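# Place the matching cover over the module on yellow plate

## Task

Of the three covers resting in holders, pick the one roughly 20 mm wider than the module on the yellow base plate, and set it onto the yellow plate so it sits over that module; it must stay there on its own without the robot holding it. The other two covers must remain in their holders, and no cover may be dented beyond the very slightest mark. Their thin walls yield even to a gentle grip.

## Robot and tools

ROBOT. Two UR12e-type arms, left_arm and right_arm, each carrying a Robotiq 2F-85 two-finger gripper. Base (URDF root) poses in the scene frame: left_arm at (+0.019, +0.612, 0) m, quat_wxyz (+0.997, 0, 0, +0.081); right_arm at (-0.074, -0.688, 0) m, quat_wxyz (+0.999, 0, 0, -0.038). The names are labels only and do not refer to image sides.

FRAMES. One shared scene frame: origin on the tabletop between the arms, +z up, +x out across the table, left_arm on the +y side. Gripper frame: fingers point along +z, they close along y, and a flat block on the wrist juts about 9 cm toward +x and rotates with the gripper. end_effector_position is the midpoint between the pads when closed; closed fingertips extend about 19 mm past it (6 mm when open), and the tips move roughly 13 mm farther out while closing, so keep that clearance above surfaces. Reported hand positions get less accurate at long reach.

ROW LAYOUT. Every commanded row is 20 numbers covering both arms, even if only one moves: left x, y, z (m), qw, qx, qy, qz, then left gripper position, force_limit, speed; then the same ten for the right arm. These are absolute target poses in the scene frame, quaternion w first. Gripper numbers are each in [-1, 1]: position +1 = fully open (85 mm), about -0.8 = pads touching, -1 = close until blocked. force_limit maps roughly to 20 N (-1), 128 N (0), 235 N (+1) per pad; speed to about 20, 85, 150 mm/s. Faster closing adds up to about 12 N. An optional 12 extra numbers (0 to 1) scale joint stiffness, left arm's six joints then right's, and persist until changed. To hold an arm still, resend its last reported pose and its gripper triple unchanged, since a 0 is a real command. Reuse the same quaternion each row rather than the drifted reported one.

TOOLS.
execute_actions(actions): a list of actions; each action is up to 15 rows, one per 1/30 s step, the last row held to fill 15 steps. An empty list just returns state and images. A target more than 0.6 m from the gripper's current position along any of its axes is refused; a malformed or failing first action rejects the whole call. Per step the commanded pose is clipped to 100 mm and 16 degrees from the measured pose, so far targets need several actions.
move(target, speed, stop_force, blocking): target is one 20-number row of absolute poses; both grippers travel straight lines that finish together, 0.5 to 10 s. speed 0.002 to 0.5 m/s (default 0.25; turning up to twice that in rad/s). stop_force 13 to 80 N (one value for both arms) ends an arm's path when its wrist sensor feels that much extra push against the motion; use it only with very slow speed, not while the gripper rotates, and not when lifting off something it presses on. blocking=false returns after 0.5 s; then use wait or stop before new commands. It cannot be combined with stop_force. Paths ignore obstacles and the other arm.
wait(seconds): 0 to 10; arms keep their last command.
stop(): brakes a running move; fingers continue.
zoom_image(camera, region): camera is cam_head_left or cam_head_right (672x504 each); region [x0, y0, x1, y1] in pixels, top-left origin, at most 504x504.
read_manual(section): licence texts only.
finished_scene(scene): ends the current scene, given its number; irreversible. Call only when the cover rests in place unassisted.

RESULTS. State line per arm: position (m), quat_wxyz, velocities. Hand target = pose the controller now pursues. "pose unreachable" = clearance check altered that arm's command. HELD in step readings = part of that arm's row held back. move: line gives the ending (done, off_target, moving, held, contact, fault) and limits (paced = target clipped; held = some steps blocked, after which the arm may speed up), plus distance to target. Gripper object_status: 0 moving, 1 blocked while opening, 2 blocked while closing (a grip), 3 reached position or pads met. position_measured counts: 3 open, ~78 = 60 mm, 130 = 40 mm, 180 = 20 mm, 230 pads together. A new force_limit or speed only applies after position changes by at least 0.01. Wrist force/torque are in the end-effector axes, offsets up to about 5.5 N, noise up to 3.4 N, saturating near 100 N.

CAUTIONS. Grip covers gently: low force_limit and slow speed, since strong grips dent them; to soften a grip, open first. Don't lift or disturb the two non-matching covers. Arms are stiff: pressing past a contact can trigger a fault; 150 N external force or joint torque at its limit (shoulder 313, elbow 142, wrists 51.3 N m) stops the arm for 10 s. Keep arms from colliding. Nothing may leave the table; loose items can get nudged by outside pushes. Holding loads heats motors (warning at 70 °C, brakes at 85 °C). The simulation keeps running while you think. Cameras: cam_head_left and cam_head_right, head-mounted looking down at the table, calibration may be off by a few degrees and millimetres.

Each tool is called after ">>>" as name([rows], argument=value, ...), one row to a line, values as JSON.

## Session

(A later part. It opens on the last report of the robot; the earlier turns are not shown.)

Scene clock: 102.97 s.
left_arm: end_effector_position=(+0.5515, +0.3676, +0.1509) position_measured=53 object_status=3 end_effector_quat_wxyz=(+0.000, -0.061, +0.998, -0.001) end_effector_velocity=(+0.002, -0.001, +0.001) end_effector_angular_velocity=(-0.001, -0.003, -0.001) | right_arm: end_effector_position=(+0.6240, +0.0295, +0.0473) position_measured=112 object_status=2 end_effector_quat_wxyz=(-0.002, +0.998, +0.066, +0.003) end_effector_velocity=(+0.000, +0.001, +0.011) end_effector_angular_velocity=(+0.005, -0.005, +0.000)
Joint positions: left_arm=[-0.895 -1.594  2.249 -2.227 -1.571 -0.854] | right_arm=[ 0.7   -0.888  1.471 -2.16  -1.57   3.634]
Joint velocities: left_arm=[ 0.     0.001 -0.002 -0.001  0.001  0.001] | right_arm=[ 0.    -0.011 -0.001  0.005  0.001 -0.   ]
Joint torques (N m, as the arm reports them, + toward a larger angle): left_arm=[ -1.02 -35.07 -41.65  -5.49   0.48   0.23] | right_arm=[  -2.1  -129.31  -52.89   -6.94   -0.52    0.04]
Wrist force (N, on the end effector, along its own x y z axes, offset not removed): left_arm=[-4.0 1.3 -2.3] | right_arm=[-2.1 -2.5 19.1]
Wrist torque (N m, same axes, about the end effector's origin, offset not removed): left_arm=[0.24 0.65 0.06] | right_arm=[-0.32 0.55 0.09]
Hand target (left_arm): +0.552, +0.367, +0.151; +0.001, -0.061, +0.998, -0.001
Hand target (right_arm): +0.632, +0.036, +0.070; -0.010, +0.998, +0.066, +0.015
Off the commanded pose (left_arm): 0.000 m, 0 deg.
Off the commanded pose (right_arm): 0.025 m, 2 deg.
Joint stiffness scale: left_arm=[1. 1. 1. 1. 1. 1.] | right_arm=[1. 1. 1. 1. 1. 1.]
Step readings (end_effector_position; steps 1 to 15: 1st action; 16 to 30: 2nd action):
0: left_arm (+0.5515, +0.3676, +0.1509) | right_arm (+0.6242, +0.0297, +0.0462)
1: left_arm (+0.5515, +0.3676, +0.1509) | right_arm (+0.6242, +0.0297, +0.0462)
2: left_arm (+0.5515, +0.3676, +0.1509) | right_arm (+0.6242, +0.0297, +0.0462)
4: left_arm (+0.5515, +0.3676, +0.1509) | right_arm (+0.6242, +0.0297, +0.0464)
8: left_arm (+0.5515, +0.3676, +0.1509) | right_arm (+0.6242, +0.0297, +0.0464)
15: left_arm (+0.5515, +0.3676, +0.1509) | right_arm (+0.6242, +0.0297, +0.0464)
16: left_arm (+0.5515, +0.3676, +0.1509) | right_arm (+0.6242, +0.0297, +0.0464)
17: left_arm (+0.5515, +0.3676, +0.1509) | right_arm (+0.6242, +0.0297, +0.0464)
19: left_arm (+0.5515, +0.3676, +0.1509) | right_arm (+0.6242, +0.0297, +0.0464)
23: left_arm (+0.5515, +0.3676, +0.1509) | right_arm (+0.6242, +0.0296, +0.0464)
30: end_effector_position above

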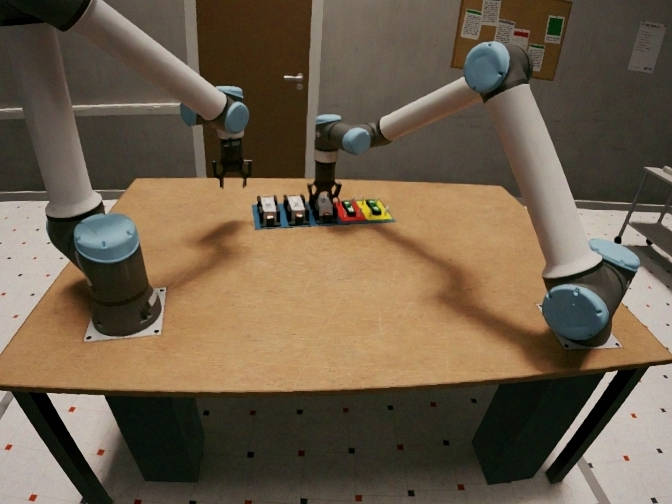

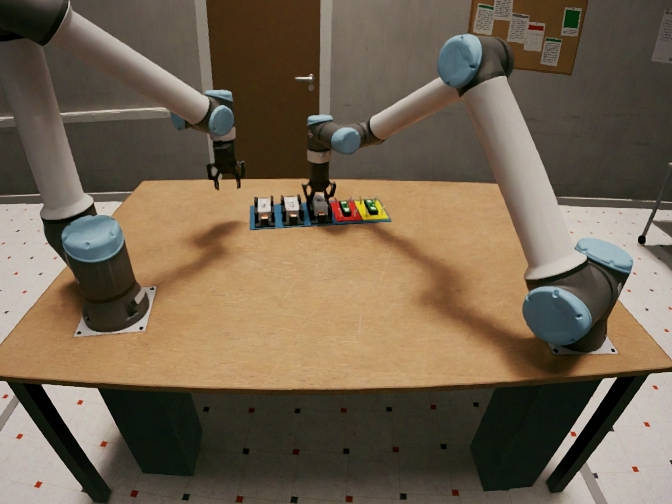

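>>> execute_actions([
  [[0.5515,0.3675,0.1509,0.001,-0.061,0.998,-0.001,0.6,-1,0,0.6325,0.0360,0.0704,-0.0097,0.998,0.066,0.0153,-1,-0.74,-1],[0.5515,0.3675,0.1509,0.001,-0.061,0.998,-0.001,0.6,-1,0,0.6326,0.0360,0.0707,-0.0097,0.998,0.066,0.0153,-1,-0.74,-1],[0.5515,0.3675,0.1509,0.001,-0.061,0.998,-0.001,0.6,-1,0,0.6326,0.0360,0.0710,-0.0097,0.998,0.066,0.0153,-1,-0.74,-1],[0.5515,0.3675,0.1509,0.001,-0.061,0.998,-0.001,0.6,-1,0,0.6327,0.0360,0.0713,-0.0097,0.998,0.066,0.0153,-1,-0.74,-1],[0.5515,0.3675,0.1509,0.001,-0.061,0.998,-0.001,0.6,-1,0,0.6327,0.0360,0.0716,-0.0097,0.998,0.066,0.0153,-1,-0.74,-1],[0.5515,0.3675,0.1509,0.001,-0.061,0.998,-0.001,0.6,-1,0,0.6328,0.0360,0.0719,-0.0097,0.998,0.066,0.0153,-1,-0.74,-1],[0.5515,0.3675,0.1509,0.001,-0.061,0.998,-0.001,0.6,-1,0,0.6328,0.0360,0.0722,-0.0097,0.998,0.066,0.0153,-1,-0.74,-1],[0.5515,0.3675,0.1509,0.001,-0.061,0.998,-0.001,0.6,-1,0,0.6328,0.0360,0.0725,-0.0097,0.998,0.066,0.0153,-1,-0.74,-1]],
])

>>> zoom_image(camera="cam_head_right", region=[302, 186, 338, 226])

Scene clock: 104.50 s.
left_arm: end_effector_position=(+0.5515, +0.3676, +0.1509) position_measured=53 object_status=3 end_effector_quat_wxyz=(+0.000, -0.061, +0.998, -0.001) end_effector_velocity=(-0.001, +0.001, +0.000) end_effector_angular_velocity=(-0.000, +0.000, +0.000) | right_arm: end_effector_position=(+0.6240, +0.0295, +0.0505) position_measured=112 object_status=2 end_effector_quat_wxyz=(-0.002, +0.998, +0.066, +0.003) end_effector_velocity=(+0.001, +0.000, +0.009) end_effector_angular_velocity=(+0.003, -0.003, -0.000)
Joint positions: left_arm=[-0.895 -1.594  2.249 -2.227 -1.571 -0.854] | right_arm=[ 0.7   -0.891  1.47  -2.157 -1.57   3.634]
Joint velocities: left_arm=[ 0.    -0.002  0.001  0.001 -0.     0.   ] | right_arm=[-0.    -0.009 -0.002  0.008  0.    -0.   ]
Joint torques (N m, as the arm reports them, + toward a larger angle): left_arm=[ -1.15 -36.35 -41.7   -5.3    0.39  -0.14] | right_arm=[  -0.06 -119.55  -56.75   -6.74    0.12    0.02]
Wrist force (N, on the end effector, along its own x y z axes, offset not removed): left_arm=[-1.6 -0.7 -1.0] | right_arm=[-0.9 -3.8 16.7]
Wrist torque (N m, same axes, about the end effector's origin, offset not removed): left_arm=[-0.14 0.21 0.20] | right_arm=[-0.55 0.40 0.08]
Hand target (left_arm): +0.552, +0.367, +0.151; +0.001, -0.061, +0.998, -0.001
Hand target (right_arm): +0.633, +0.036, +0.073; -0.010, +0.998, +0.066, +0.015
Off the commanded pose (left_arm): 0.000 m, 0 deg.
Off the commanded pose (right_arm): 0.025 m, 2 deg.
Joint stiffness scale: left_arm=[1. 1. 1. 1. 1. 1.] | right_arm=[1. 1. 1. 1. 1. 1.]
Step readings (end_effector_position):
0: left_arm (+0.5515, +0.3676, +0.1509) | right_arm (+0.6240, +0.0295, +0.0489)
1: left_arm (+0.5515, +0.3676, +0.1509) | right_arm (+0.6240, +0.0295, +0.0489)
2: left_arm (+0.5515, +0.3676, +0.1509) | right_arm (+0.6240, +0.0295, +0.0489)
4: left_arm (+0.5515, +0.3676, +0.1509) | right_arm (+0.6240, +0.0295, +0.0489)
8: left_arm (+0.5515, +0.3676, +0.1509) | right_arm (+0.6239, +0.0294, +0.0489)
15: end_effector_position above

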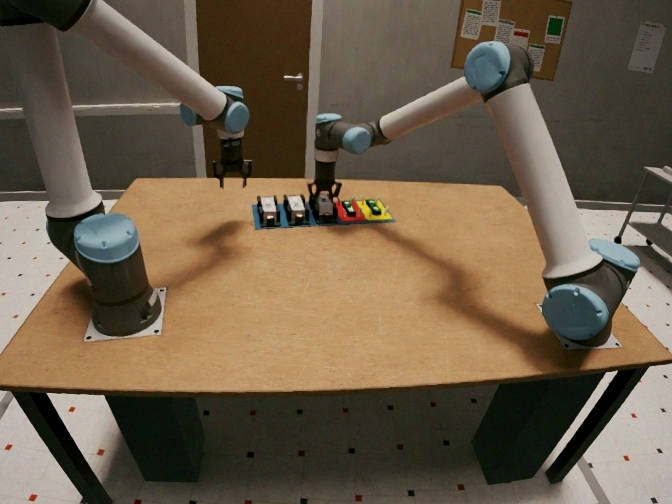

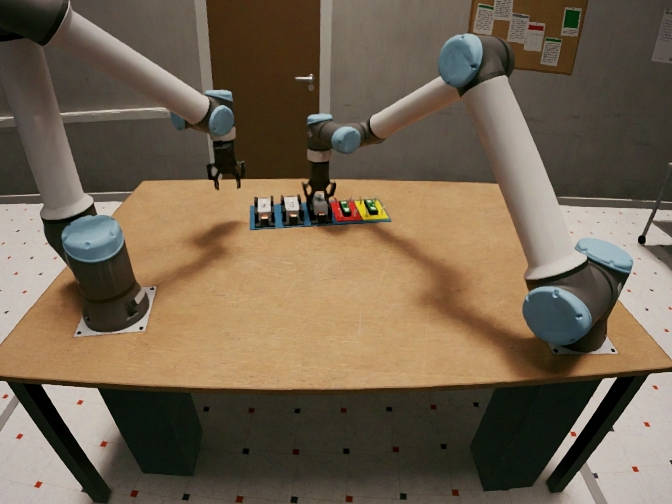

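Region (302, 186, 338, 226) of cam_head_right's 672x504 image, scaled by 12.600, with more detail than that image has; it fills the left 454 columns of this view, and the rest is white.

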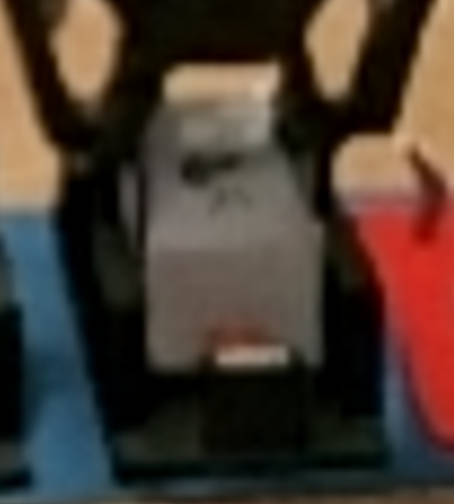

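>>> execute_actions([
  [[0.5515,0.3675,0.1509,0.001,-0.061,0.998,-0.001,0.6,-1,0,0.6328,0.0360,0.0729,-0.0097,0.998,0.066,0.0153,-1,-0.74,-1],[0.5515,0.3675,0.1509,0.001,-0.061,0.998,-0.001,0.6,-1,0,0.6328,0.0360,0.0733,-0.0097,0.998,0.066,0.0153,-1,-0.74,-1],[0.5515,0.3675,0.1509,0.001,-0.061,0.998,-0.001,0.6,-1,0,0.6328,0.0360,0.0737,-0.0097,0.998,0.066,0.0153,-1,-0.74,-1],[0.5515,0.3675,0.1509,0.001,-0.061,0.998,-0.001,0.6,-1,0,0.6328,0.0360,0.0741,-0.0097,0.998,0.066,0.0153,-1,-0.74,-1],[0.5515,0.3675,0.1509,0.001,-0.061,0.998,-0.001,0.6,-1,0,0.6328,0.0360,0.0745,-0.0097,0.998,0.066,0.0153,-1,-0.74,-1],[0.5515,0.3675,0.1509,0.001,-0.061,0.998,-0.001,0.6,-1,0,0.6328,0.0359,0.0749,-0.0097,0.998,0.066,0.0153,-1,-0.74,-1],[0.5515,0.3675,0.1509,0.001,-0.061,0.998,-0.001,0.6,-1,0,0.6328,0.0359,0.0753,-0.0097,0.998,0.066,0.0153,-1,-0.74,-1],[0.5515,0.3675,0.1509,0.001,-0.061,0.998,-0.001,0.6,-1,0,0.6328,0.0359,0.0757,-0.0097,0.998,0.066,0.0153,-1,-0.74,-1],[0.5515,0.3675,0.1509,0.001,-0.061,0.998,-0.001,0.6,-1,0,0.6328,0.0359,0.0761,-0.0097,0.998,0.066,0.0153,-1,-0.74,-1],[0.5515,0.3675,0.1509,0.001,-0.061,0.998,-0.001,0.6,-1,0,0.6328,0.0358,0.0765,-0.0097,0.998,0.066,0.0153,-1,-0.74,-1],[0.5515,0.3675,0.1509,0.001,-0.061,0.998,-0.001,0.6,-1,0,0.6328,0.0358,0.0769,-0.0097,0.998,0.066,0.0153,-1,-0.74,-1],[0.5515,0.3675,0.1509,0.001,-0.061,0.998,-0.001,0.6,-1,0,0.6328,0.0358,0.0773,-0.0097,0.998,0.066,0.0153,-1,-0.74,-1],[0.5515,0.3675,0.1509,0.001,-0.061,0.998,-0.001,0.6,-1,0,0.6328,0.0358,0.0777,-0.0097,0.998,0.066,0.0153,-1,-0.74,-1]],
  [[0.5515,0.3675,0.1509,0.001,-0.061,0.998,-0.001,0.6,-1,0,0.6328,0.0358,0.0777,-0.0097,0.998,0.066,0.0153,-1,-0.74,-1]],
])

>>> zoom_image(camera="cam_head_right", region=[302, 186, 338, 226])

Scene clock: 108.80 s.
left_arm: end_effector_position=(+0.5515, +0.3676, +0.1509) position_measured=53 object_status=3 end_effector_quat_wxyz=(+0.000, -0.061, +0.998, -0.001) end_effector_velocity=(-0.001, +0.000, -0.001) end_effector_angular_velocity=(+0.002, +0.001, -0.002) | right_arm: end_effector_position=(+0.6240, +0.0295, +0.0571) position_measured=112 object_status=2 end_effector_quat_wxyz=(-0.002, +0.998, +0.066, +0.003) end_effector_velocity=(+0.001, -0.001, -0.000) end_effector_angular_velocity=(+0.000, -0.001, -0.001)
Joint positions: left_arm=[-0.895 -1.594  2.249 -2.227 -1.571 -0.854] | right_arm=[ 0.7   -0.897  1.467 -2.149 -1.57   3.634]
Joint velocities: left_arm=[-0.     0.001  0.001  0.001  0.     0.001] | right_arm=[-0.001  0.    -0.    -0.001 -0.     0.   ]
Joint torques (N m, as the arm reports them, + toward a larger angle): left_arm=[ -1.52 -36.46 -41.98  -5.6    0.41   0.03] | right_arm=[  -1.46 -117.59  -57.09   -6.58   -0.74    0.18]
Wrist force (N, on the end effector, along its own x y z axes, offset not removed): left_arm=[-4.6 0.5 -1.9] | right_arm=[-5.5 -1.3 14.3]
Wrist torque (N m, same axes, about the end effector's origin, offset not removed): left_arm=[0.03 0.82 0.10] | right_arm=[-0.03 1.07 0.12]
Hand target (left_arm): +0.552, +0.367, +0.151; +0.001, -0.061, +0.998, -0.001
Hand target (right_arm): +0.633, +0.036, +0.078; -0.010, +0.998, +0.066, +0.015
Off the commanded pose (left_arm): 0.000 m, 0 deg.
Off the commanded pose (right_arm): 0.023 m, 2 deg.
Joint stiffness scale: left_arm=[1. 1. 1. 1. 1. 1.] | right_arm=[1. 1. 1. 1. 1. 1.]
Step readings (end_effector_position; steps 1 to 15: 1st action; 16 to 30: 2nd action):
0: left_arm (+0.5515, +0.3676, +0.1509) | right_arm (+0.6240, +0.0295, +0.0514)
1: left_arm (+0.5515, +0.3676, +0.1509) | right_arm (+0.6240, +0.0295, +0.0514)
2: left_arm (+0.5515, +0.3676, +0.1509) | right_arm (+0.6239, +0.0295, +0.0514)
4: left_arm (+0.5515, +0.3676, +0.1509) | right_arm (+0.6239, +0.0295, +0.0514)
8: left_arm (+0.5515, +0.3676, +0.1509) | right_arm (+0.6239, +0.0295, +0.0518)
15: left_arm (+0.5515, +0.3676, +0.1509) | right_arm (+0.6240, +0.0295, +0.0548)
16: left_arm (+0.5515, +0.3676, +0.1509) | right_arm (+0.6240, +0.0295, +0.0554)
17: left_arm (+0.5515, +0.3676, +0.1509) | right_arm (+0.6240, +0.0295, +0.0559)
19: left_arm (+0.5515, +0.3676, +0.1509) | right_arm (+0.6240, +0.0295, +0.0566)
23: left_arm (+0.5515, +0.3676, +0.1509) | right_arm (+0.6240, +0.0295, +0.0571)
30: end_effector_position above

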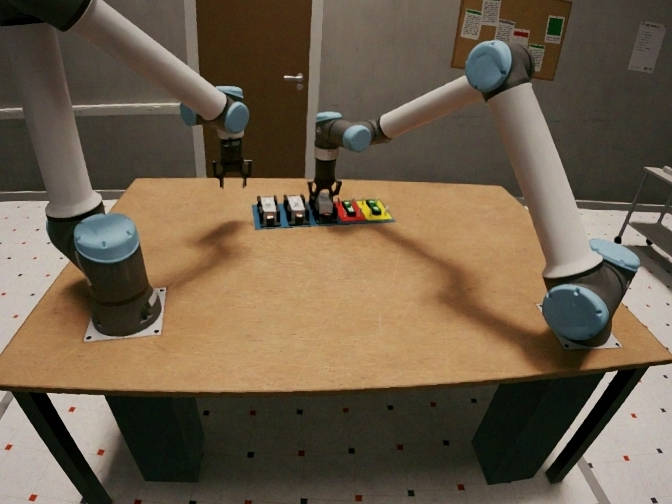

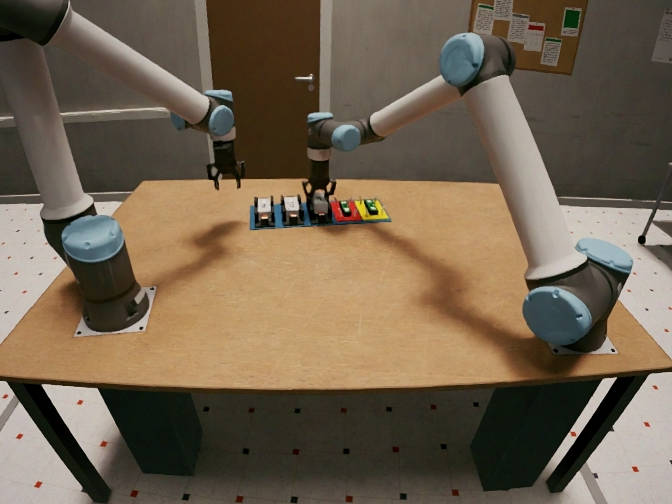

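Region (302, 186, 338, 226) of cam_head_right's 672x504 image, scaled by 12.600, with more detail than that image has; it fills the left 454 columns of this view, and the rest is white.

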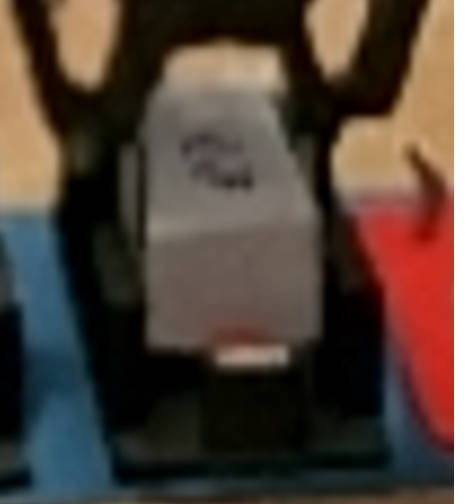

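>>> execute_actions([
  [[0.5515,0.3675,0.1509,0.001,-0.061,0.998,-0.001,0.6,-1,0,0.6324,0.0358,0.0779,-0.0097,0.998,0.066,0.0153,-1,-0.74,-1],[0.5515,0.3675,0.1509,0.001,-0.061,0.998,-0.001,0.6,-1,0,0.6320,0.0357,0.0781,-0.0097,0.998,0.066,0.0153,-1,-0.74,-1],[0.5515,0.3675,0.1509,0.001,-0.061,0.998,-0.001,0.6,-1,0,0.6316,0.0356,0.0783,-0.0095,0.998,0.066,0.0150,-1,-0.74,-1],[0.5515,0.3675,0.1509,0.001,-0.061,0.998,-0.001,0.6,-1,0,0.6312,0.0354,0.0785,-0.0091,0.998,0.066,0.0146,-1,-0.74,-1],[0.5515,0.3675,0.1509,0.001,-0.061,0.998,-0.001,0.6,-1,0,0.6308,0.0351,0.0787,-0.0086,0.998,0.066,0.0142,-1,-0.74,-1],[0.5515,0.3675,0.1509,0.001,-0.061,0.998,-0.001,0.6,-1,0,0.6304,0.0348,0.0789,-0.0081,0.998,0.066,0.0138,-1,-0.74,-1],[0.5515,0.3675,0.1509,0.001,-0.061,0.998,-0.001,0.6,-1,0,0.6300,0.0345,0.0791,-0.0075,0.998,0.066,0.0134,-1,-0.74,-1],[0.5515,0.3675,0.1509,0.001,-0.061,0.998,-0.001,0.6,-1,0,0.6296,0.0342,0.0793,-0.0069,0.998,0.066,0.0130,-1,-0.74,-1],[0.5515,0.3675,0.1509,0.001,-0.061,0.998,-0.001,0.6,-1,0,0.6292,0.0339,0.0795,-0.0063,0.998,0.066,0.0126,-1,-0.74,-1],[0.5515,0.3675,0.1509,0.001,-0.061,0.998,-0.001,0.6,-1,0,0.6288,0.0336,0.0797,-0.0057,0.998,0.066,0.0122,-1,-0.74,-1],[0.5515,0.3675,0.1509,0.001,-0.061,0.998,-0.001,0.6,-1,0,0.6284,0.0333,0.0799,-0.0051,0.998,0.066,0.0118,-1,-0.74,-1],[0.5515,0.3675,0.1509,0.001,-0.061,0.998,-0.001,0.6,-1,0,0.6280,0.0330,0.0801,-0.0045,0.998,0.066,0.0114,-1,-0.74,-1],[0.5515,0.3675,0.1509,0.001,-0.061,0.998,-0.001,0.6,-1,0,0.6276,0.0327,0.0803,-0.0040,0.998,0.066,0.0110,-1,-0.74,-1],[0.5515,0.3675,0.1509,0.001,-0.061,0.998,-0.001,0.6,-1,0,0.6272,0.0324,0.0805,-0.0035,0.998,0.066,0.0106,-1,-0.74,-1],[0.5515,0.3675,0.1509,0.001,-0.061,0.998,-0.001,0.6,-1,0,0.6268,0.0321,0.0807,-0.0030,0.998,0.066,0.0102,-1,-0.74,-1]],
  [[0.5515,0.3675,0.1509,0.001,-0.061,0.998,-0.001,0.6,-1,0,0.6268,0.0321,0.0807,-0.0030,0.998,0.066,0.0102,-1,-0.74,-1]],
])

>>> zoom_image(camera="cam_head_right", region=[302, 186, 338, 226])

Scene clock: 112.13 s.
left_arm: end_effector_position=(+0.5515, +0.3676, +0.1509) position_measured=53 object_status=3 end_effector_quat_wxyz=(+0.000, -0.061, +0.998, -0.001) end_effector_velocity=(-0.000, +0.000, -0.001) end_effector_angular_velocity=(+0.001, +0.002, -0.001) | right_arm: end_effector_position=(+0.6277, +0.0306, +0.0814) position_measured=112 object_status=2 end_effector_quat_wxyz=(-0.004, +0.998, +0.065, +0.010) end_effector_velocity=(-0.000, -0.001, -0.001) end_effector_angular_velocity=(-0.003, +0.003, -0.001)
Joint positions: left_arm=[-0.895 -1.594  2.249 -2.227 -1.571 -0.854] | right_arm=[ 0.701 -0.917  1.456 -2.132 -1.575  3.636]
Joint velocities: left_arm=[ 0.     0.001  0.     0.001 -0.001  0.001] | right_arm=[-0.001  0.001  0.     0.003 -0.001  0.   ]
Joint torques (N m, as the arm reports them, + toward a larger angle): left_arm=[ -1.74 -34.37 -42.12  -5.57   0.7   -0.14] | right_arm=[ -3.19 -97.83 -46.61  -5.23  -0.58   0.13]
Wrist force (N, on the end effector, along its own x y z axes, offset not removed): left_arm=[-2.4 1.2 -0.4] | right_arm=[-2.6 -1.8 1.1]
Wrist torque (N m, same axes, about the end effector's origin, offset not removed): left_arm=[0.21 0.39 0.11] | right_arm=[-0.15 0.47 0.11]
Hand target (left_arm): +0.552, +0.367, +0.151; +0.001, -0.061, +0.998, -0.001
Hand target (right_arm): +0.627, +0.032, +0.081; -0.003, +0.998, +0.066, +0.010
Off the commanded pose (left_arm): 0.000 m, 0 deg.
Off the commanded pose (right_arm): 0.002 m, 0 deg.
Joint stiffness scale: left_arm=[1. 1. 1. 1. 1. 1.] | right_arm=[1. 1. 1. 1. 1. 1.]
Step readings (end_effector_position; steps 1 to 15: 1st action; 16 to 30: 2nd action):
0: left_arm (+0.5515, +0.3676, +0.1509) | right_arm (+0.6240, +0.0295, +0.0571)
1: left_arm (+0.5515, +0.3676, +0.1509) | right_arm (+0.6240, +0.0295, +0.0571)
2: left_arm (+0.5515, +0.3676, +0.1509) | right_arm (+0.6240, +0.0295, +0.0571)
4: left_arm (+0.5515, +0.3676, +0.1509) | right_arm (+0.6240, +0.0295, +0.0571)
8: left_arm (+0.5515, +0.3676, +0.1509) | right_arm (+0.6237, +0.0293, +0.0576)
15: left_arm (+0.5515, +0.3676, +0.1509) | right_arm (+0.6245, +0.0292, +0.0655)
16: left_arm (+0.5515, +0.3676, +0.1509) | right_arm (+0.6252, +0.0295, +0.0686)
17: left_arm (+0.5515, +0.3676, +0.1509) | right_arm (+0.6259, +0.0298, +0.0717)
19: left_arm (+0.5515, +0.3676, +0.1509) | right_arm (+0.6272, +0.0305, +0.0772)
23: left_arm (+0.5515, +0.3676, +0.1509) | right_arm (+0.6281, +0.0310, +0.0817)
30: end_effector_position above

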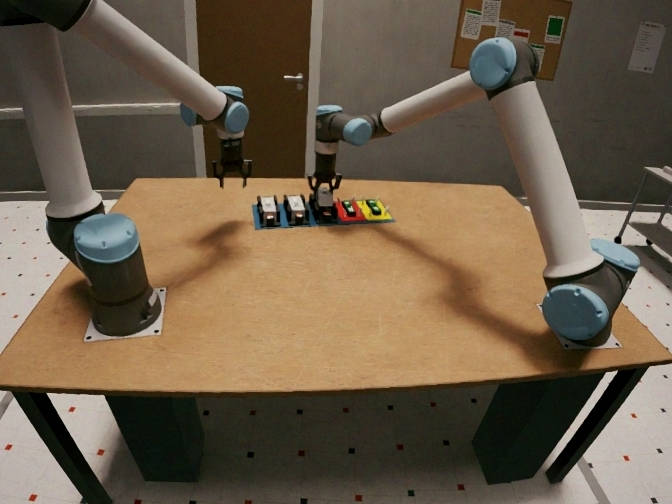

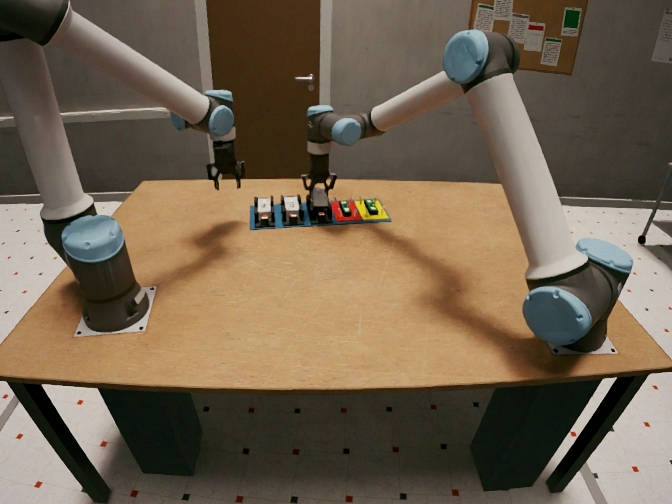

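Region (302, 186, 338, 226) of cam_head_right's 672x504 image, scaled by 12.600, with more detail than that image has; it fills the left 454 columns of this view, and the rest is white.

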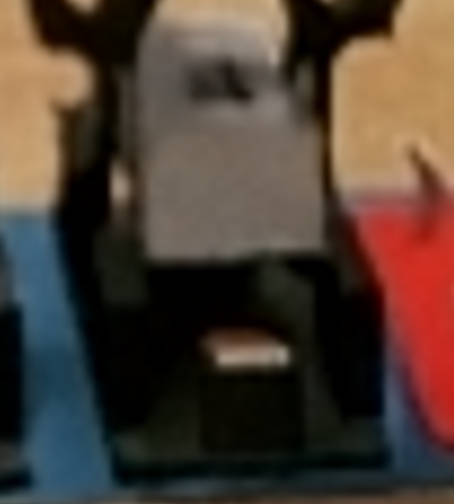

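>>> move(target=[0.5515,0.3675,0.1509,0.001,-0.061,0.998,-0.001,0.6,-1,0,0.6285,0.0315,0.112,-0.0046,0.9955,0.0658,0.0699,-1,-0.74,-1], speed=0.1)

>>> move(target=[0.5515,0.3675,0.1509,0.001,-0.061,0.998,-0.001,0.6,-1,0,0.652,-0.1860,0.108,-0.0046,0.9955,0.0658,0.0699,-1,-0.74,-1], speed=0.2)

>>> zoom_image(camera="cam_head_right", region=[345, 165, 405, 230])

>>> zoom_image(camera="cam_head_left", region=[347, 165, 407, 230])

Scene clock: 114.67 s.
left_arm: end_effector_position=(+0.5515, +0.3676, +0.1509) position_measured=53 object_status=3 end_effector_quat_wxyz=(+0.000, -0.061, +0.998, -0.001) end_effector_velocity=(-0.001, +0.001, -0.000) end_effector_angular_velocity=(+0.001, +0.001, -0.001) | right_arm: end_effector_position=(+0.6307, +0.0325, +0.1133) position_measured=112 object_status=2 end_effector_quat_wxyz=(-0.006, +0.995, +0.066, +0.070) end_effector_velocity=(-0.000, -0.005, -0.006) end_effector_angular_velocity=(-0.007, -0.007, -0.003)
Joint positions: left_arm=[-0.895 -1.594  2.249 -2.227 -1.571 -0.854] | right_arm=[ 0.719 -0.962  1.501 -2.232 -1.637  3.648]
Joint velocities: left_arm=[-0.    -0.001  0.002  0.001 -0.     0.   ] | right_arm=[-0.001  0.     0.012 -0.014 -0.01   0.001]
Joint torques (N m, as the arm reports them, + toward a larger angle): left_arm=[ -0.83 -35.33 -41.76  -5.63   0.57   0.18] | right_arm=[ -2.44 -99.2  -41.34  -5.77  -1.01  -0.42]
Wrist force (N, on the end effector, along its own x y z axes, offset not removed): left_arm=[-3.5 1.3 0.3] | right_arm=[-2.8 -2.7 2.7]
Wrist torque (N m, same axes, about the end effector's origin, offset not removed): left_arm=[0.23 0.55 0.15] | right_arm=[-0.30 0.58 0.14]
Hand target (left_arm): +0.552, +0.367, +0.151; +0.001, -0.061, +0.998, -0.001
Hand target (right_arm): +0.628, +0.031, +0.112; -0.005, +0.995, +0.066, +0.070
Off the commanded pose (left_arm): 0.000 m, 0 deg.
Off the commanded pose (right_arm): 0.003 m, 0 deg.
Joint stiffness scale: left_arm=[1. 1. 1. 1. 1. 1.] | right_arm=[1. 1. 1. 1. 1. 1.]
move: done

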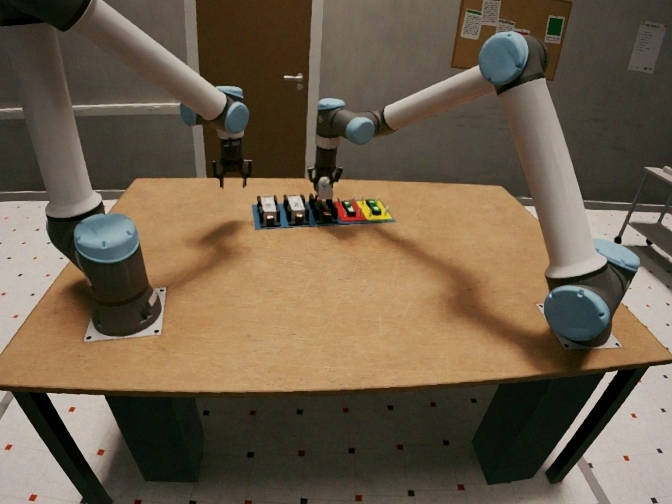

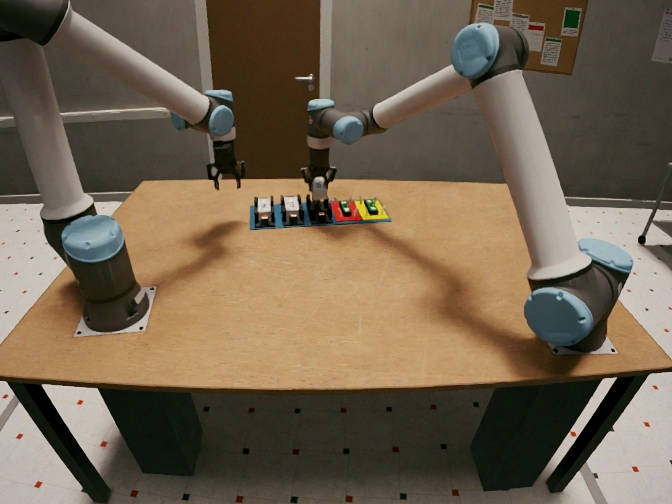

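Scene clock: 116.40 s.
left_arm: end_effector_position=(+0.5515, +0.3676, +0.1509) position_measured=53 object_status=3 end_effector_quat_wxyz=(+0.000, -0.061, +0.998, -0.001) end_effector_velocity=(-0.001, +0.000, -0.000) end_effector_angular_velocity=(+0.001, +0.001, -0.001) | right_arm: end_effector_position=(+0.6544, -0.1855, +0.1079) position_measured=112 object_status=2 end_effector_quat_wxyz=(-0.004, +0.995, +0.065, +0.070) end_effector_velocity=(-0.002, -0.000, -0.001) end_effector_angular_velocity=(-0.000, -0.000, +0.008)
Joint positions: left_arm=[-0.895 -1.594  2.249 -2.227 -1.571 -0.854] | right_arm=[ 0.496 -1.131  1.794 -2.369 -1.612  3.429]
Joint velocities: left_arm=[-0.    -0.001  0.001  0.     0.     0.001] | right_arm=[ 0.    -0.002  0.005 -0.004  0.001 -0.007]
Joint torques (N m, as the arm reports them, + toward a larger angle): left_arm=[ -1.88 -36.39 -41.92  -5.53   0.32   0.27] | right_arm=[ -1.33 -89.31 -39.67  -6.24   0.08  -1.25]
Wrist force (N, on the end effector, along its own x y z axes, offset not removed): left_arm=[-2.1 -0.7 -0.8] | right_arm=[-2.6 -2.4 3.4]
Wrist torque (N m, same axes, about the end effector's origin, offset not removed): left_arm=[-0.18 0.33 0.11] | right_arm=[-0.24 0.45 0.14]
Hand target (left_arm): +0.552, +0.367, +0.151; +0.001, -0.061, +0.998, -0.001
Hand target (right_arm): +0.652, -0.186, +0.108; -0.005, +0.995, +0.066, +0.070
Off the commanded pose (left_arm): 0.000 m, 0 deg.
Off the commanded pose (right_arm): 0.002 m, 0 deg.
Joint stiffness scale: left_arm=[1. 1. 1. 1. 1. 1.] | right_arm=[1. 1. 1. 1. 1. 1.]
move: done

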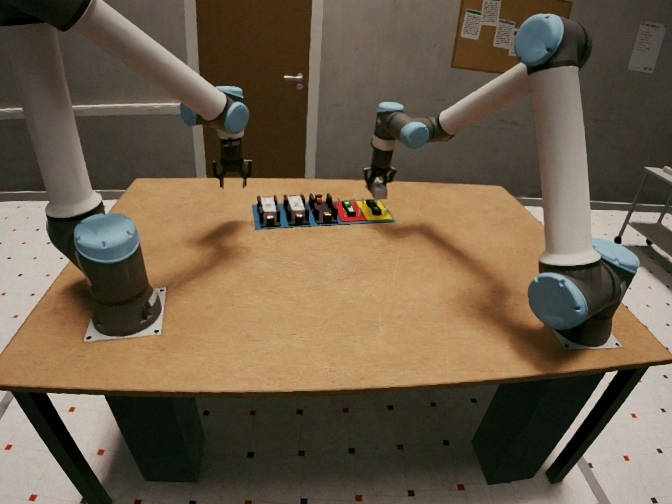

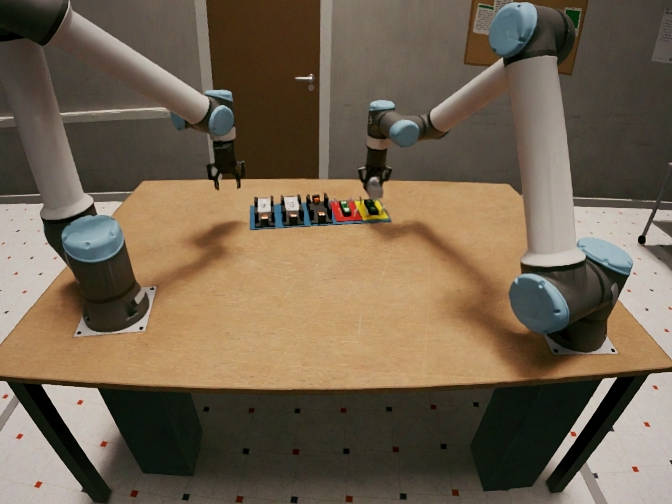

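Region (345, 165, 405, 230) of cam_head_right's 672x504 image, scaled by 7.754, with more detail than that image has; it fills the left 465 columns of this view, and the rest is white.

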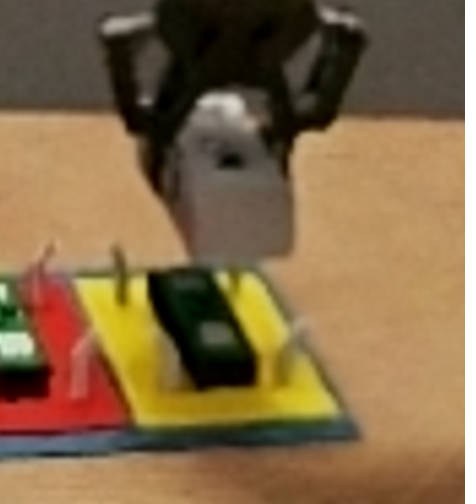

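Region (347, 165, 407, 230) of cam_head_left's 672x504 image, scaled by 7.754, with more detail than that image has; it fills the left 465 columns of this view, and the rest is white.

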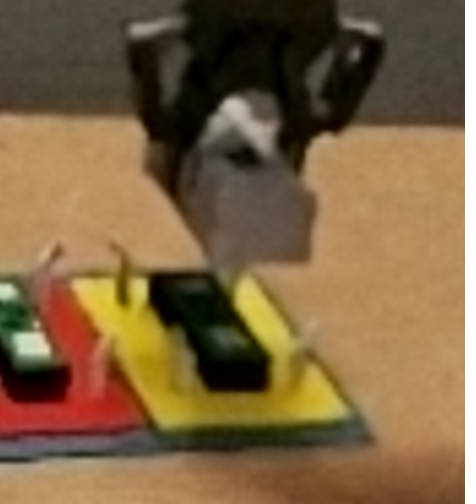

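>>> zoom_image(camera="cam_head_left", region=[358, 172, 394, 208])

>>> zoom_image(camera="cam_head_right", region=[356, 172, 392, 208])

Region (358, 172, 394, 208) of cam_head_left's 672x504 image, scaled by 14.000, with more detail than that image has.

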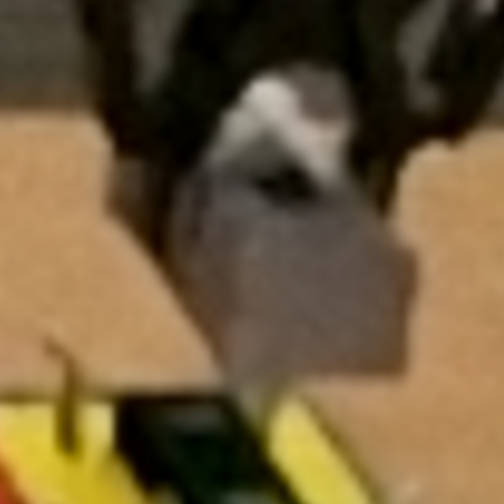

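Region (356, 172, 392, 208) of cam_head_right's 672x504 image, scaled by 14.000, with more detail than that image has.

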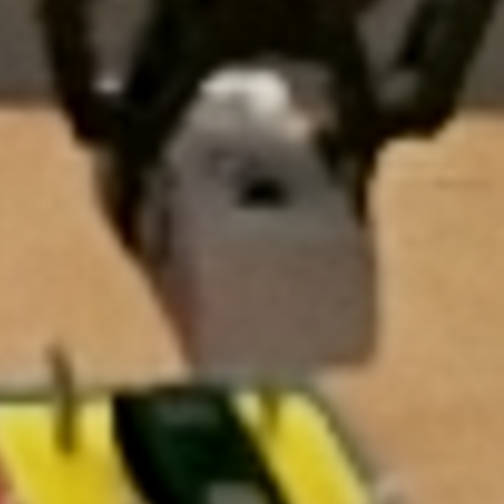

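>>> zoom_image(camera="cam_head_left", region=[356, 192, 396, 226])

>>> zoom_image(camera="cam_head_right", region=[353, 192, 393, 226])

Region (356, 192, 396, 226) of cam_head_left's 672x504 image, scaled by 12.600, with more detail than that image has; it fills the top 428 rows of this view, and the rest is white.

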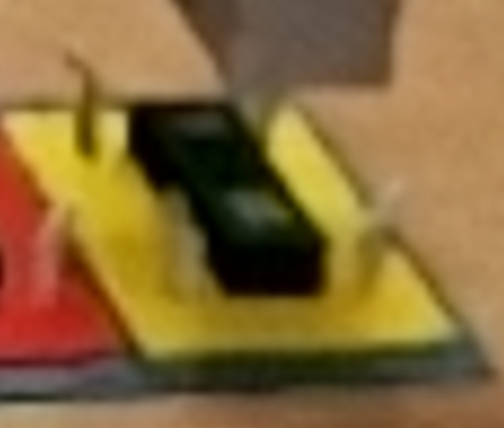

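Region (353, 192, 393, 226) of cam_head_right's 672x504 image, scaled by 12.600, with more detail than that image has; it fills the top 428 rows of this view, and the rest is white.

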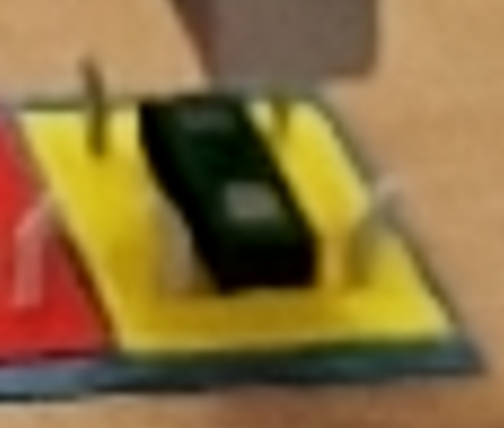

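>>> move(target=[0.5515,0.3675,0.1509,0.001,-0.061,0.998,-0.001,0.6,-1,0,0.6498,-0.1853,0.081,-0.0046,0.9955,0.0658,0.0699,-1,-0.74,-1], speed=0.06)

>>> zoom_image(camera="cam_head_left", region=[356, 182, 396, 222])

>>> zoom_image(camera="cam_head_right", region=[353, 182, 393, 222])

Scene clock: 122.47 s.
left_arm: end_effector_position=(+0.5515, +0.3676, +0.1509) position_measured=53 object_status=3 end_effector_quat_wxyz=(+0.000, -0.061, +0.998, -0.001) end_effector_velocity=(-0.001, +0.001, -0.001) end_effector_angular_velocity=(+0.002, +0.001, +0.000) | right_arm: end_effector_position=(+0.6524, -0.1864, +0.0834) position_measured=112 object_status=2 end_effector_quat_wxyz=(-0.004, +0.995, +0.065, +0.071) end_effector_velocity=(+0.004, +0.001, +0.002) end_effector_angular_velocity=(+0.005, -0.011, -0.001)
Joint positions: left_arm=[-0.895 -1.594  2.249 -2.227 -1.571 -0.854] | right_arm=[ 0.496 -1.108  1.813 -2.412 -1.612  3.428]
Joint velocities: left_arm=[ 0.    -0.     0.002 -0.     0.001  0.   ] | right_arm=[-0.     0.    -0.001 -0.011 -0.     0.   ]
Joint torques (N m, as the arm reports them, + toward a larger angle): left_arm=[ -1.77 -35.94 -42.34  -5.38   0.53   0.34] | right_arm=[ -3.44 -79.22 -39.09  -5.52   0.12   0.46]
Wrist force (N, on the end effector, along its own x y z axes, offset not removed): left_arm=[-5.9 -1.5 -0.6] | right_arm=[-2.5 -3.6 2.9]
Wrist torque (N m, same axes, about the end effector's origin, offset not removed): left_arm=[-0.25 0.96 0.14] | right_arm=[-0.49 0.38 0.07]
Hand target (left_arm): +0.552, +0.367, +0.151; +0.001, -0.061, +0.998, -0.001
Hand target (right_arm): +0.650, -0.185, +0.081; -0.005, +0.995, +0.066, +0.070
Off the commanded pose (left_arm): 0.000 m, 0 deg.
Off the commanded pose (right_arm): 0.004 m, 0 deg.
Joint stiffness scale: left_arm=[1. 1. 1. 1. 1. 1.] | right_arm=[1. 1. 1. 1. 1. 1.]
move: off_target (right_arm)

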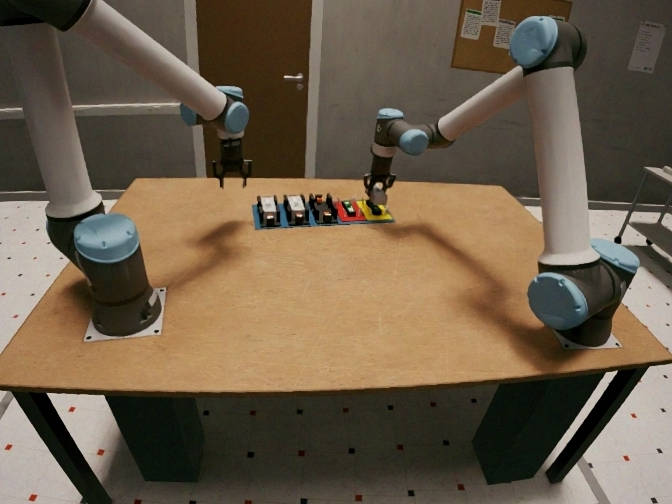

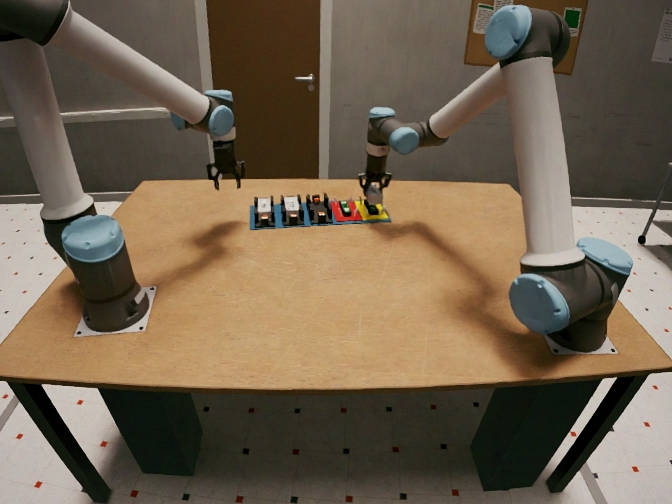

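Region (356, 182, 396, 222) of cam_head_left's 672x504 image, scaled by 12.600, with more detail than that image has.

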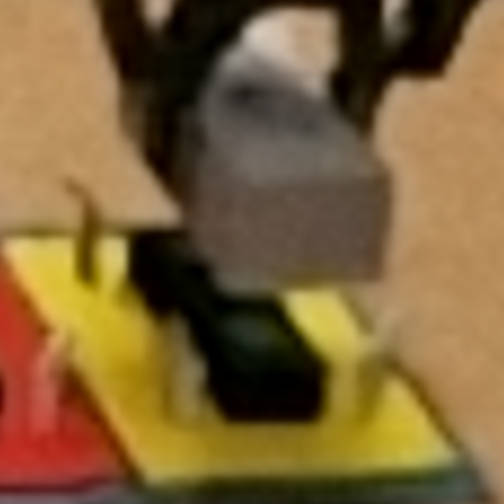

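Region (353, 182, 393, 222) of cam_head_right's 672x504 image, scaled by 12.600, with more detail than that image has.

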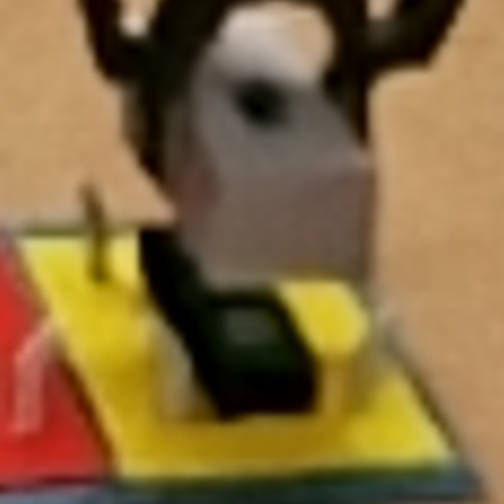

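>>> execute_actions([
  [[0.5515,0.3675,0.1509,0.001,-0.061,0.998,-0.001,0.6,-1,0,0.6497,-0.1849,0.0806,-0.0046,0.9955,0.0658,0.0699,-1,-0.74,-1],[0.5515,0.3675,0.1509,0.001,-0.061,0.998,-0.001,0.6,-1,0,0.6496,-0.1845,0.0802,-0.0046,0.9955,0.0658,0.0699,-1,-0.74,-1],[0.5515,0.3675,0.1509,0.001,-0.061,0.998,-0.001,0.6,-1,0,0.6495,-0.1841,0.0798,-0.0046,0.9955,0.0658,0.0699,-1,-0.74,-1],[0.5515,0.3675,0.1509,0.001,-0.061,0.998,-0.001,0.6,-1,0,0.6494,-0.1837,0.0794,-0.0046,0.9955,0.0658,0.0699,-1,-0.74,-1],[0.5515,0.3675,0.1509,0.001,-0.061,0.998,-0.001,0.6,-1,0,0.6493,-0.1834,0.0790,-0.0046,0.9955,0.0658,0.0699,-1,-0.74,-1],[0.5515,0.3675,0.1509,0.001,-0.061,0.998,-0.001,0.6,-1,0,0.6492,-0.1831,0.0786,-0.0046,0.9955,0.0658,0.0699,-1,-0.74,-1]],
])

>>> wait(seconds=0.3)

Scene clock: 123.67 s.
left_arm: end_effector_position=(+0.5515, +0.3676, +0.1509) position_measured=53 object_status=3 end_effector_quat_wxyz=(+0.000, -0.061, +0.998, -0.001) end_effector_velocity=(-0.001, +0.001, -0.002) end_effector_angular_velocity=(+0.002, +0.002, +0.000) | right_arm: end_effector_position=(+0.6517, -0.1838, +0.0824) position_measured=112 object_status=2 end_effector_quat_wxyz=(-0.005, +0.995, +0.065, +0.072) end_effector_velocity=(-0.002, +0.002, -0.005) end_effector_angular_velocity=(-0.002, +0.003, +0.001)
Joint positions: left_arm=[-0.895 -1.594  2.249 -2.227 -1.571 -0.854] | right_arm=[ 0.499 -1.106  1.813 -2.416 -1.612  3.431]
Joint velocities: left_arm=[-0.     0.001  0.002 -0.    -0.    -0.   ] | right_arm=[ 0.004  0.007 -0.    -0.003 -0.001  0.002]
Joint torques (N m, as the arm reports them, + toward a larger angle): left_arm=[ -2.6  -35.01 -42.59  -5.61   0.65  -0.07] | right_arm=[  2.51 -81.16 -37.73  -7.12   0.07   0.52]
Wrist force (N, on the end effector, along its own x y z axes, offset not removed): left_arm=[-0.4 -2.1 -0.3] | right_arm=[-2.5 -1.2 2.4]
Wrist torque (N m, same axes, about the end effector's origin, offset not removed): left_arm=[-0.36 0.03 0.06] | right_arm=[-0.10 0.45 0.14]
Hand target (left_arm): +0.552, +0.367, +0.151; +0.001, -0.061, +0.998, -0.001
Hand target (right_arm): +0.649, -0.183, +0.079; -0.005, +0.995, +0.066, +0.070
Off the commanded pose (left_arm): 0.000 m, 0 deg.
Off the commanded pose (right_arm): 0.005 m, 0 deg.
Joint stiffness scale: left_arm=[1. 1. 1. 1. 1. 1.] | right_arm=[1. 1. 1. 1. 1. 1.]
Step readings (end_effector_position):
0: left_arm (+0.5515, +0.3676, +0.1509) | right_arm (+0.6527, -0.1862, +0.0836)
1: left_arm (+0.5515, +0.3676, +0.1509) | right_arm (+0.6527, -0.1862, +0.0836)
2: left_arm (+0.5515, +0.3676, +0.1509) | right_arm (+0.6527, -0.1862, +0.0836)
4: left_arm (+0.5515, +0.3676, +0.1509) | right_arm (+0.6527, -0.1861, +0.0837)
8: left_arm (+0.5515, +0.3676, +0.1509) | right_arm (+0.6526, -0.1854, +0.0838)
15: end_effector_position above

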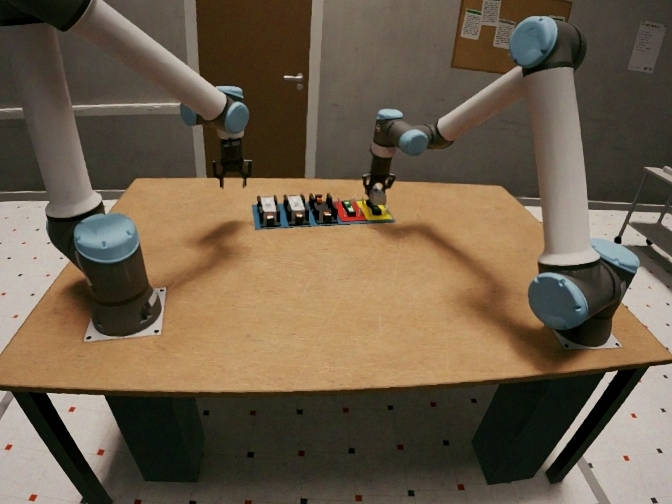

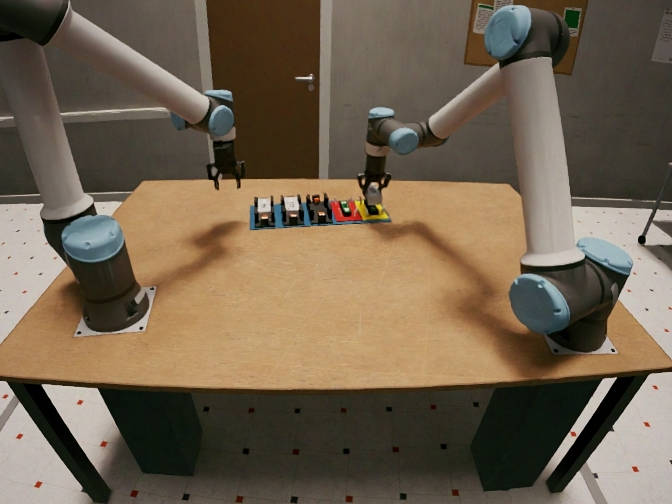

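Scene clock: 123.97 s.
left_arm: end_effector_position=(+0.5515, +0.3676, +0.1509) position_measured=53 object_status=3 end_effector_quat_wxyz=(+0.000, -0.061, +0.998, -0.001) end_effector_velocity=(+0.000, -0.000, +0.001) end_effector_angular_velocity=(-0.000, +0.001, +0.002) | right_arm: end_effector_position=(+0.6518, -0.1838, +0.0822) position_measured=112 object_status=2 end_effector_quat_wxyz=(-0.005, +0.995, +0.065, +0.072) end_effector_velocity=(+0.001, -0.000, +0.001) end_effector_angular_velocity=(+0.002, -0.002, -0.001)
Joint positions: left_arm=[-0.895 -1.594  2.249 -2.227 -1.571 -0.854] | right_arm=[ 0.499 -1.106  1.813 -2.416 -1.612  3.431]
Joint velocities: left_arm=[ 0.     0.    -0.002  0.001 -0.001 -0.002] | right_arm=[-0.001 -0.001 -0.    -0.001  0.     0.   ]
Joint torques (N m, as the arm reports them, + toward a larger angle): left_arm=[ -1.13 -35.13 -41.95  -5.59   0.33  -0.06] | right_arm=[ -2.72 -76.73 -37.7   -6.26  -0.13   0.37]
Wrist force (N, on the end effector, along its own x y z axes, offset not removed): left_arm=[-2.2 1.6 -0.6] | right_arm=[-2.7 -2.1 4.9]
Wrist torque (N m, same axes, about the end effector's origin, offset not removed): left_arm=[0.23 0.32 0.12] | right_arm=[-0.19 0.52 0.16]
Hand target (left_arm): +0.552, +0.367, +0.151; +0.001, -0.061, +0.998, -0.001
Hand target (right_arm): +0.649, -0.183, +0.079; -0.005, +0.995, +0.066, +0.070
Off the commanded pose (left_arm): 0.000 m, 0 deg.
Off the commanded pose (right_arm): 0.004 m, 0 deg.
Joint stiffness scale: left_arm=[1. 1. 1. 1. 1. 1.] | right_arm=[1. 1. 1. 1. 1. 1.]
wait: 0.30 s; at rest by 0.17 s

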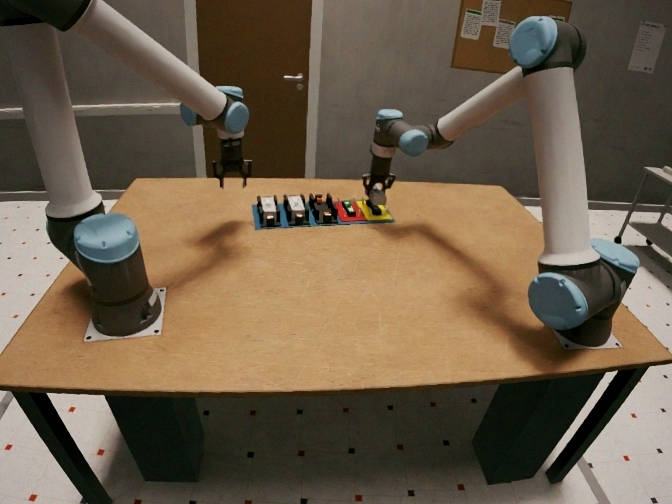

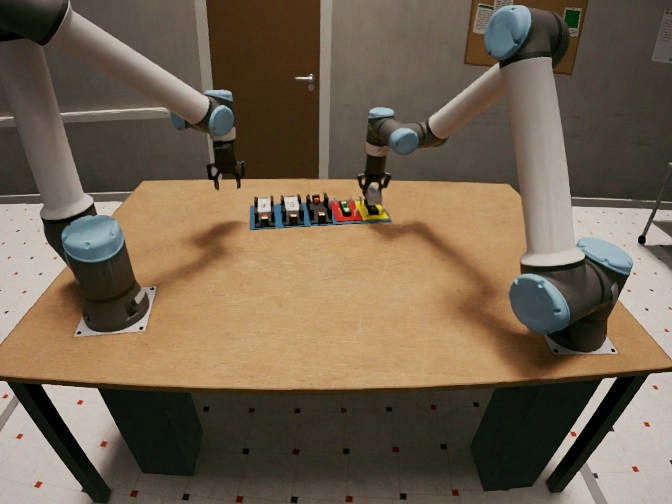

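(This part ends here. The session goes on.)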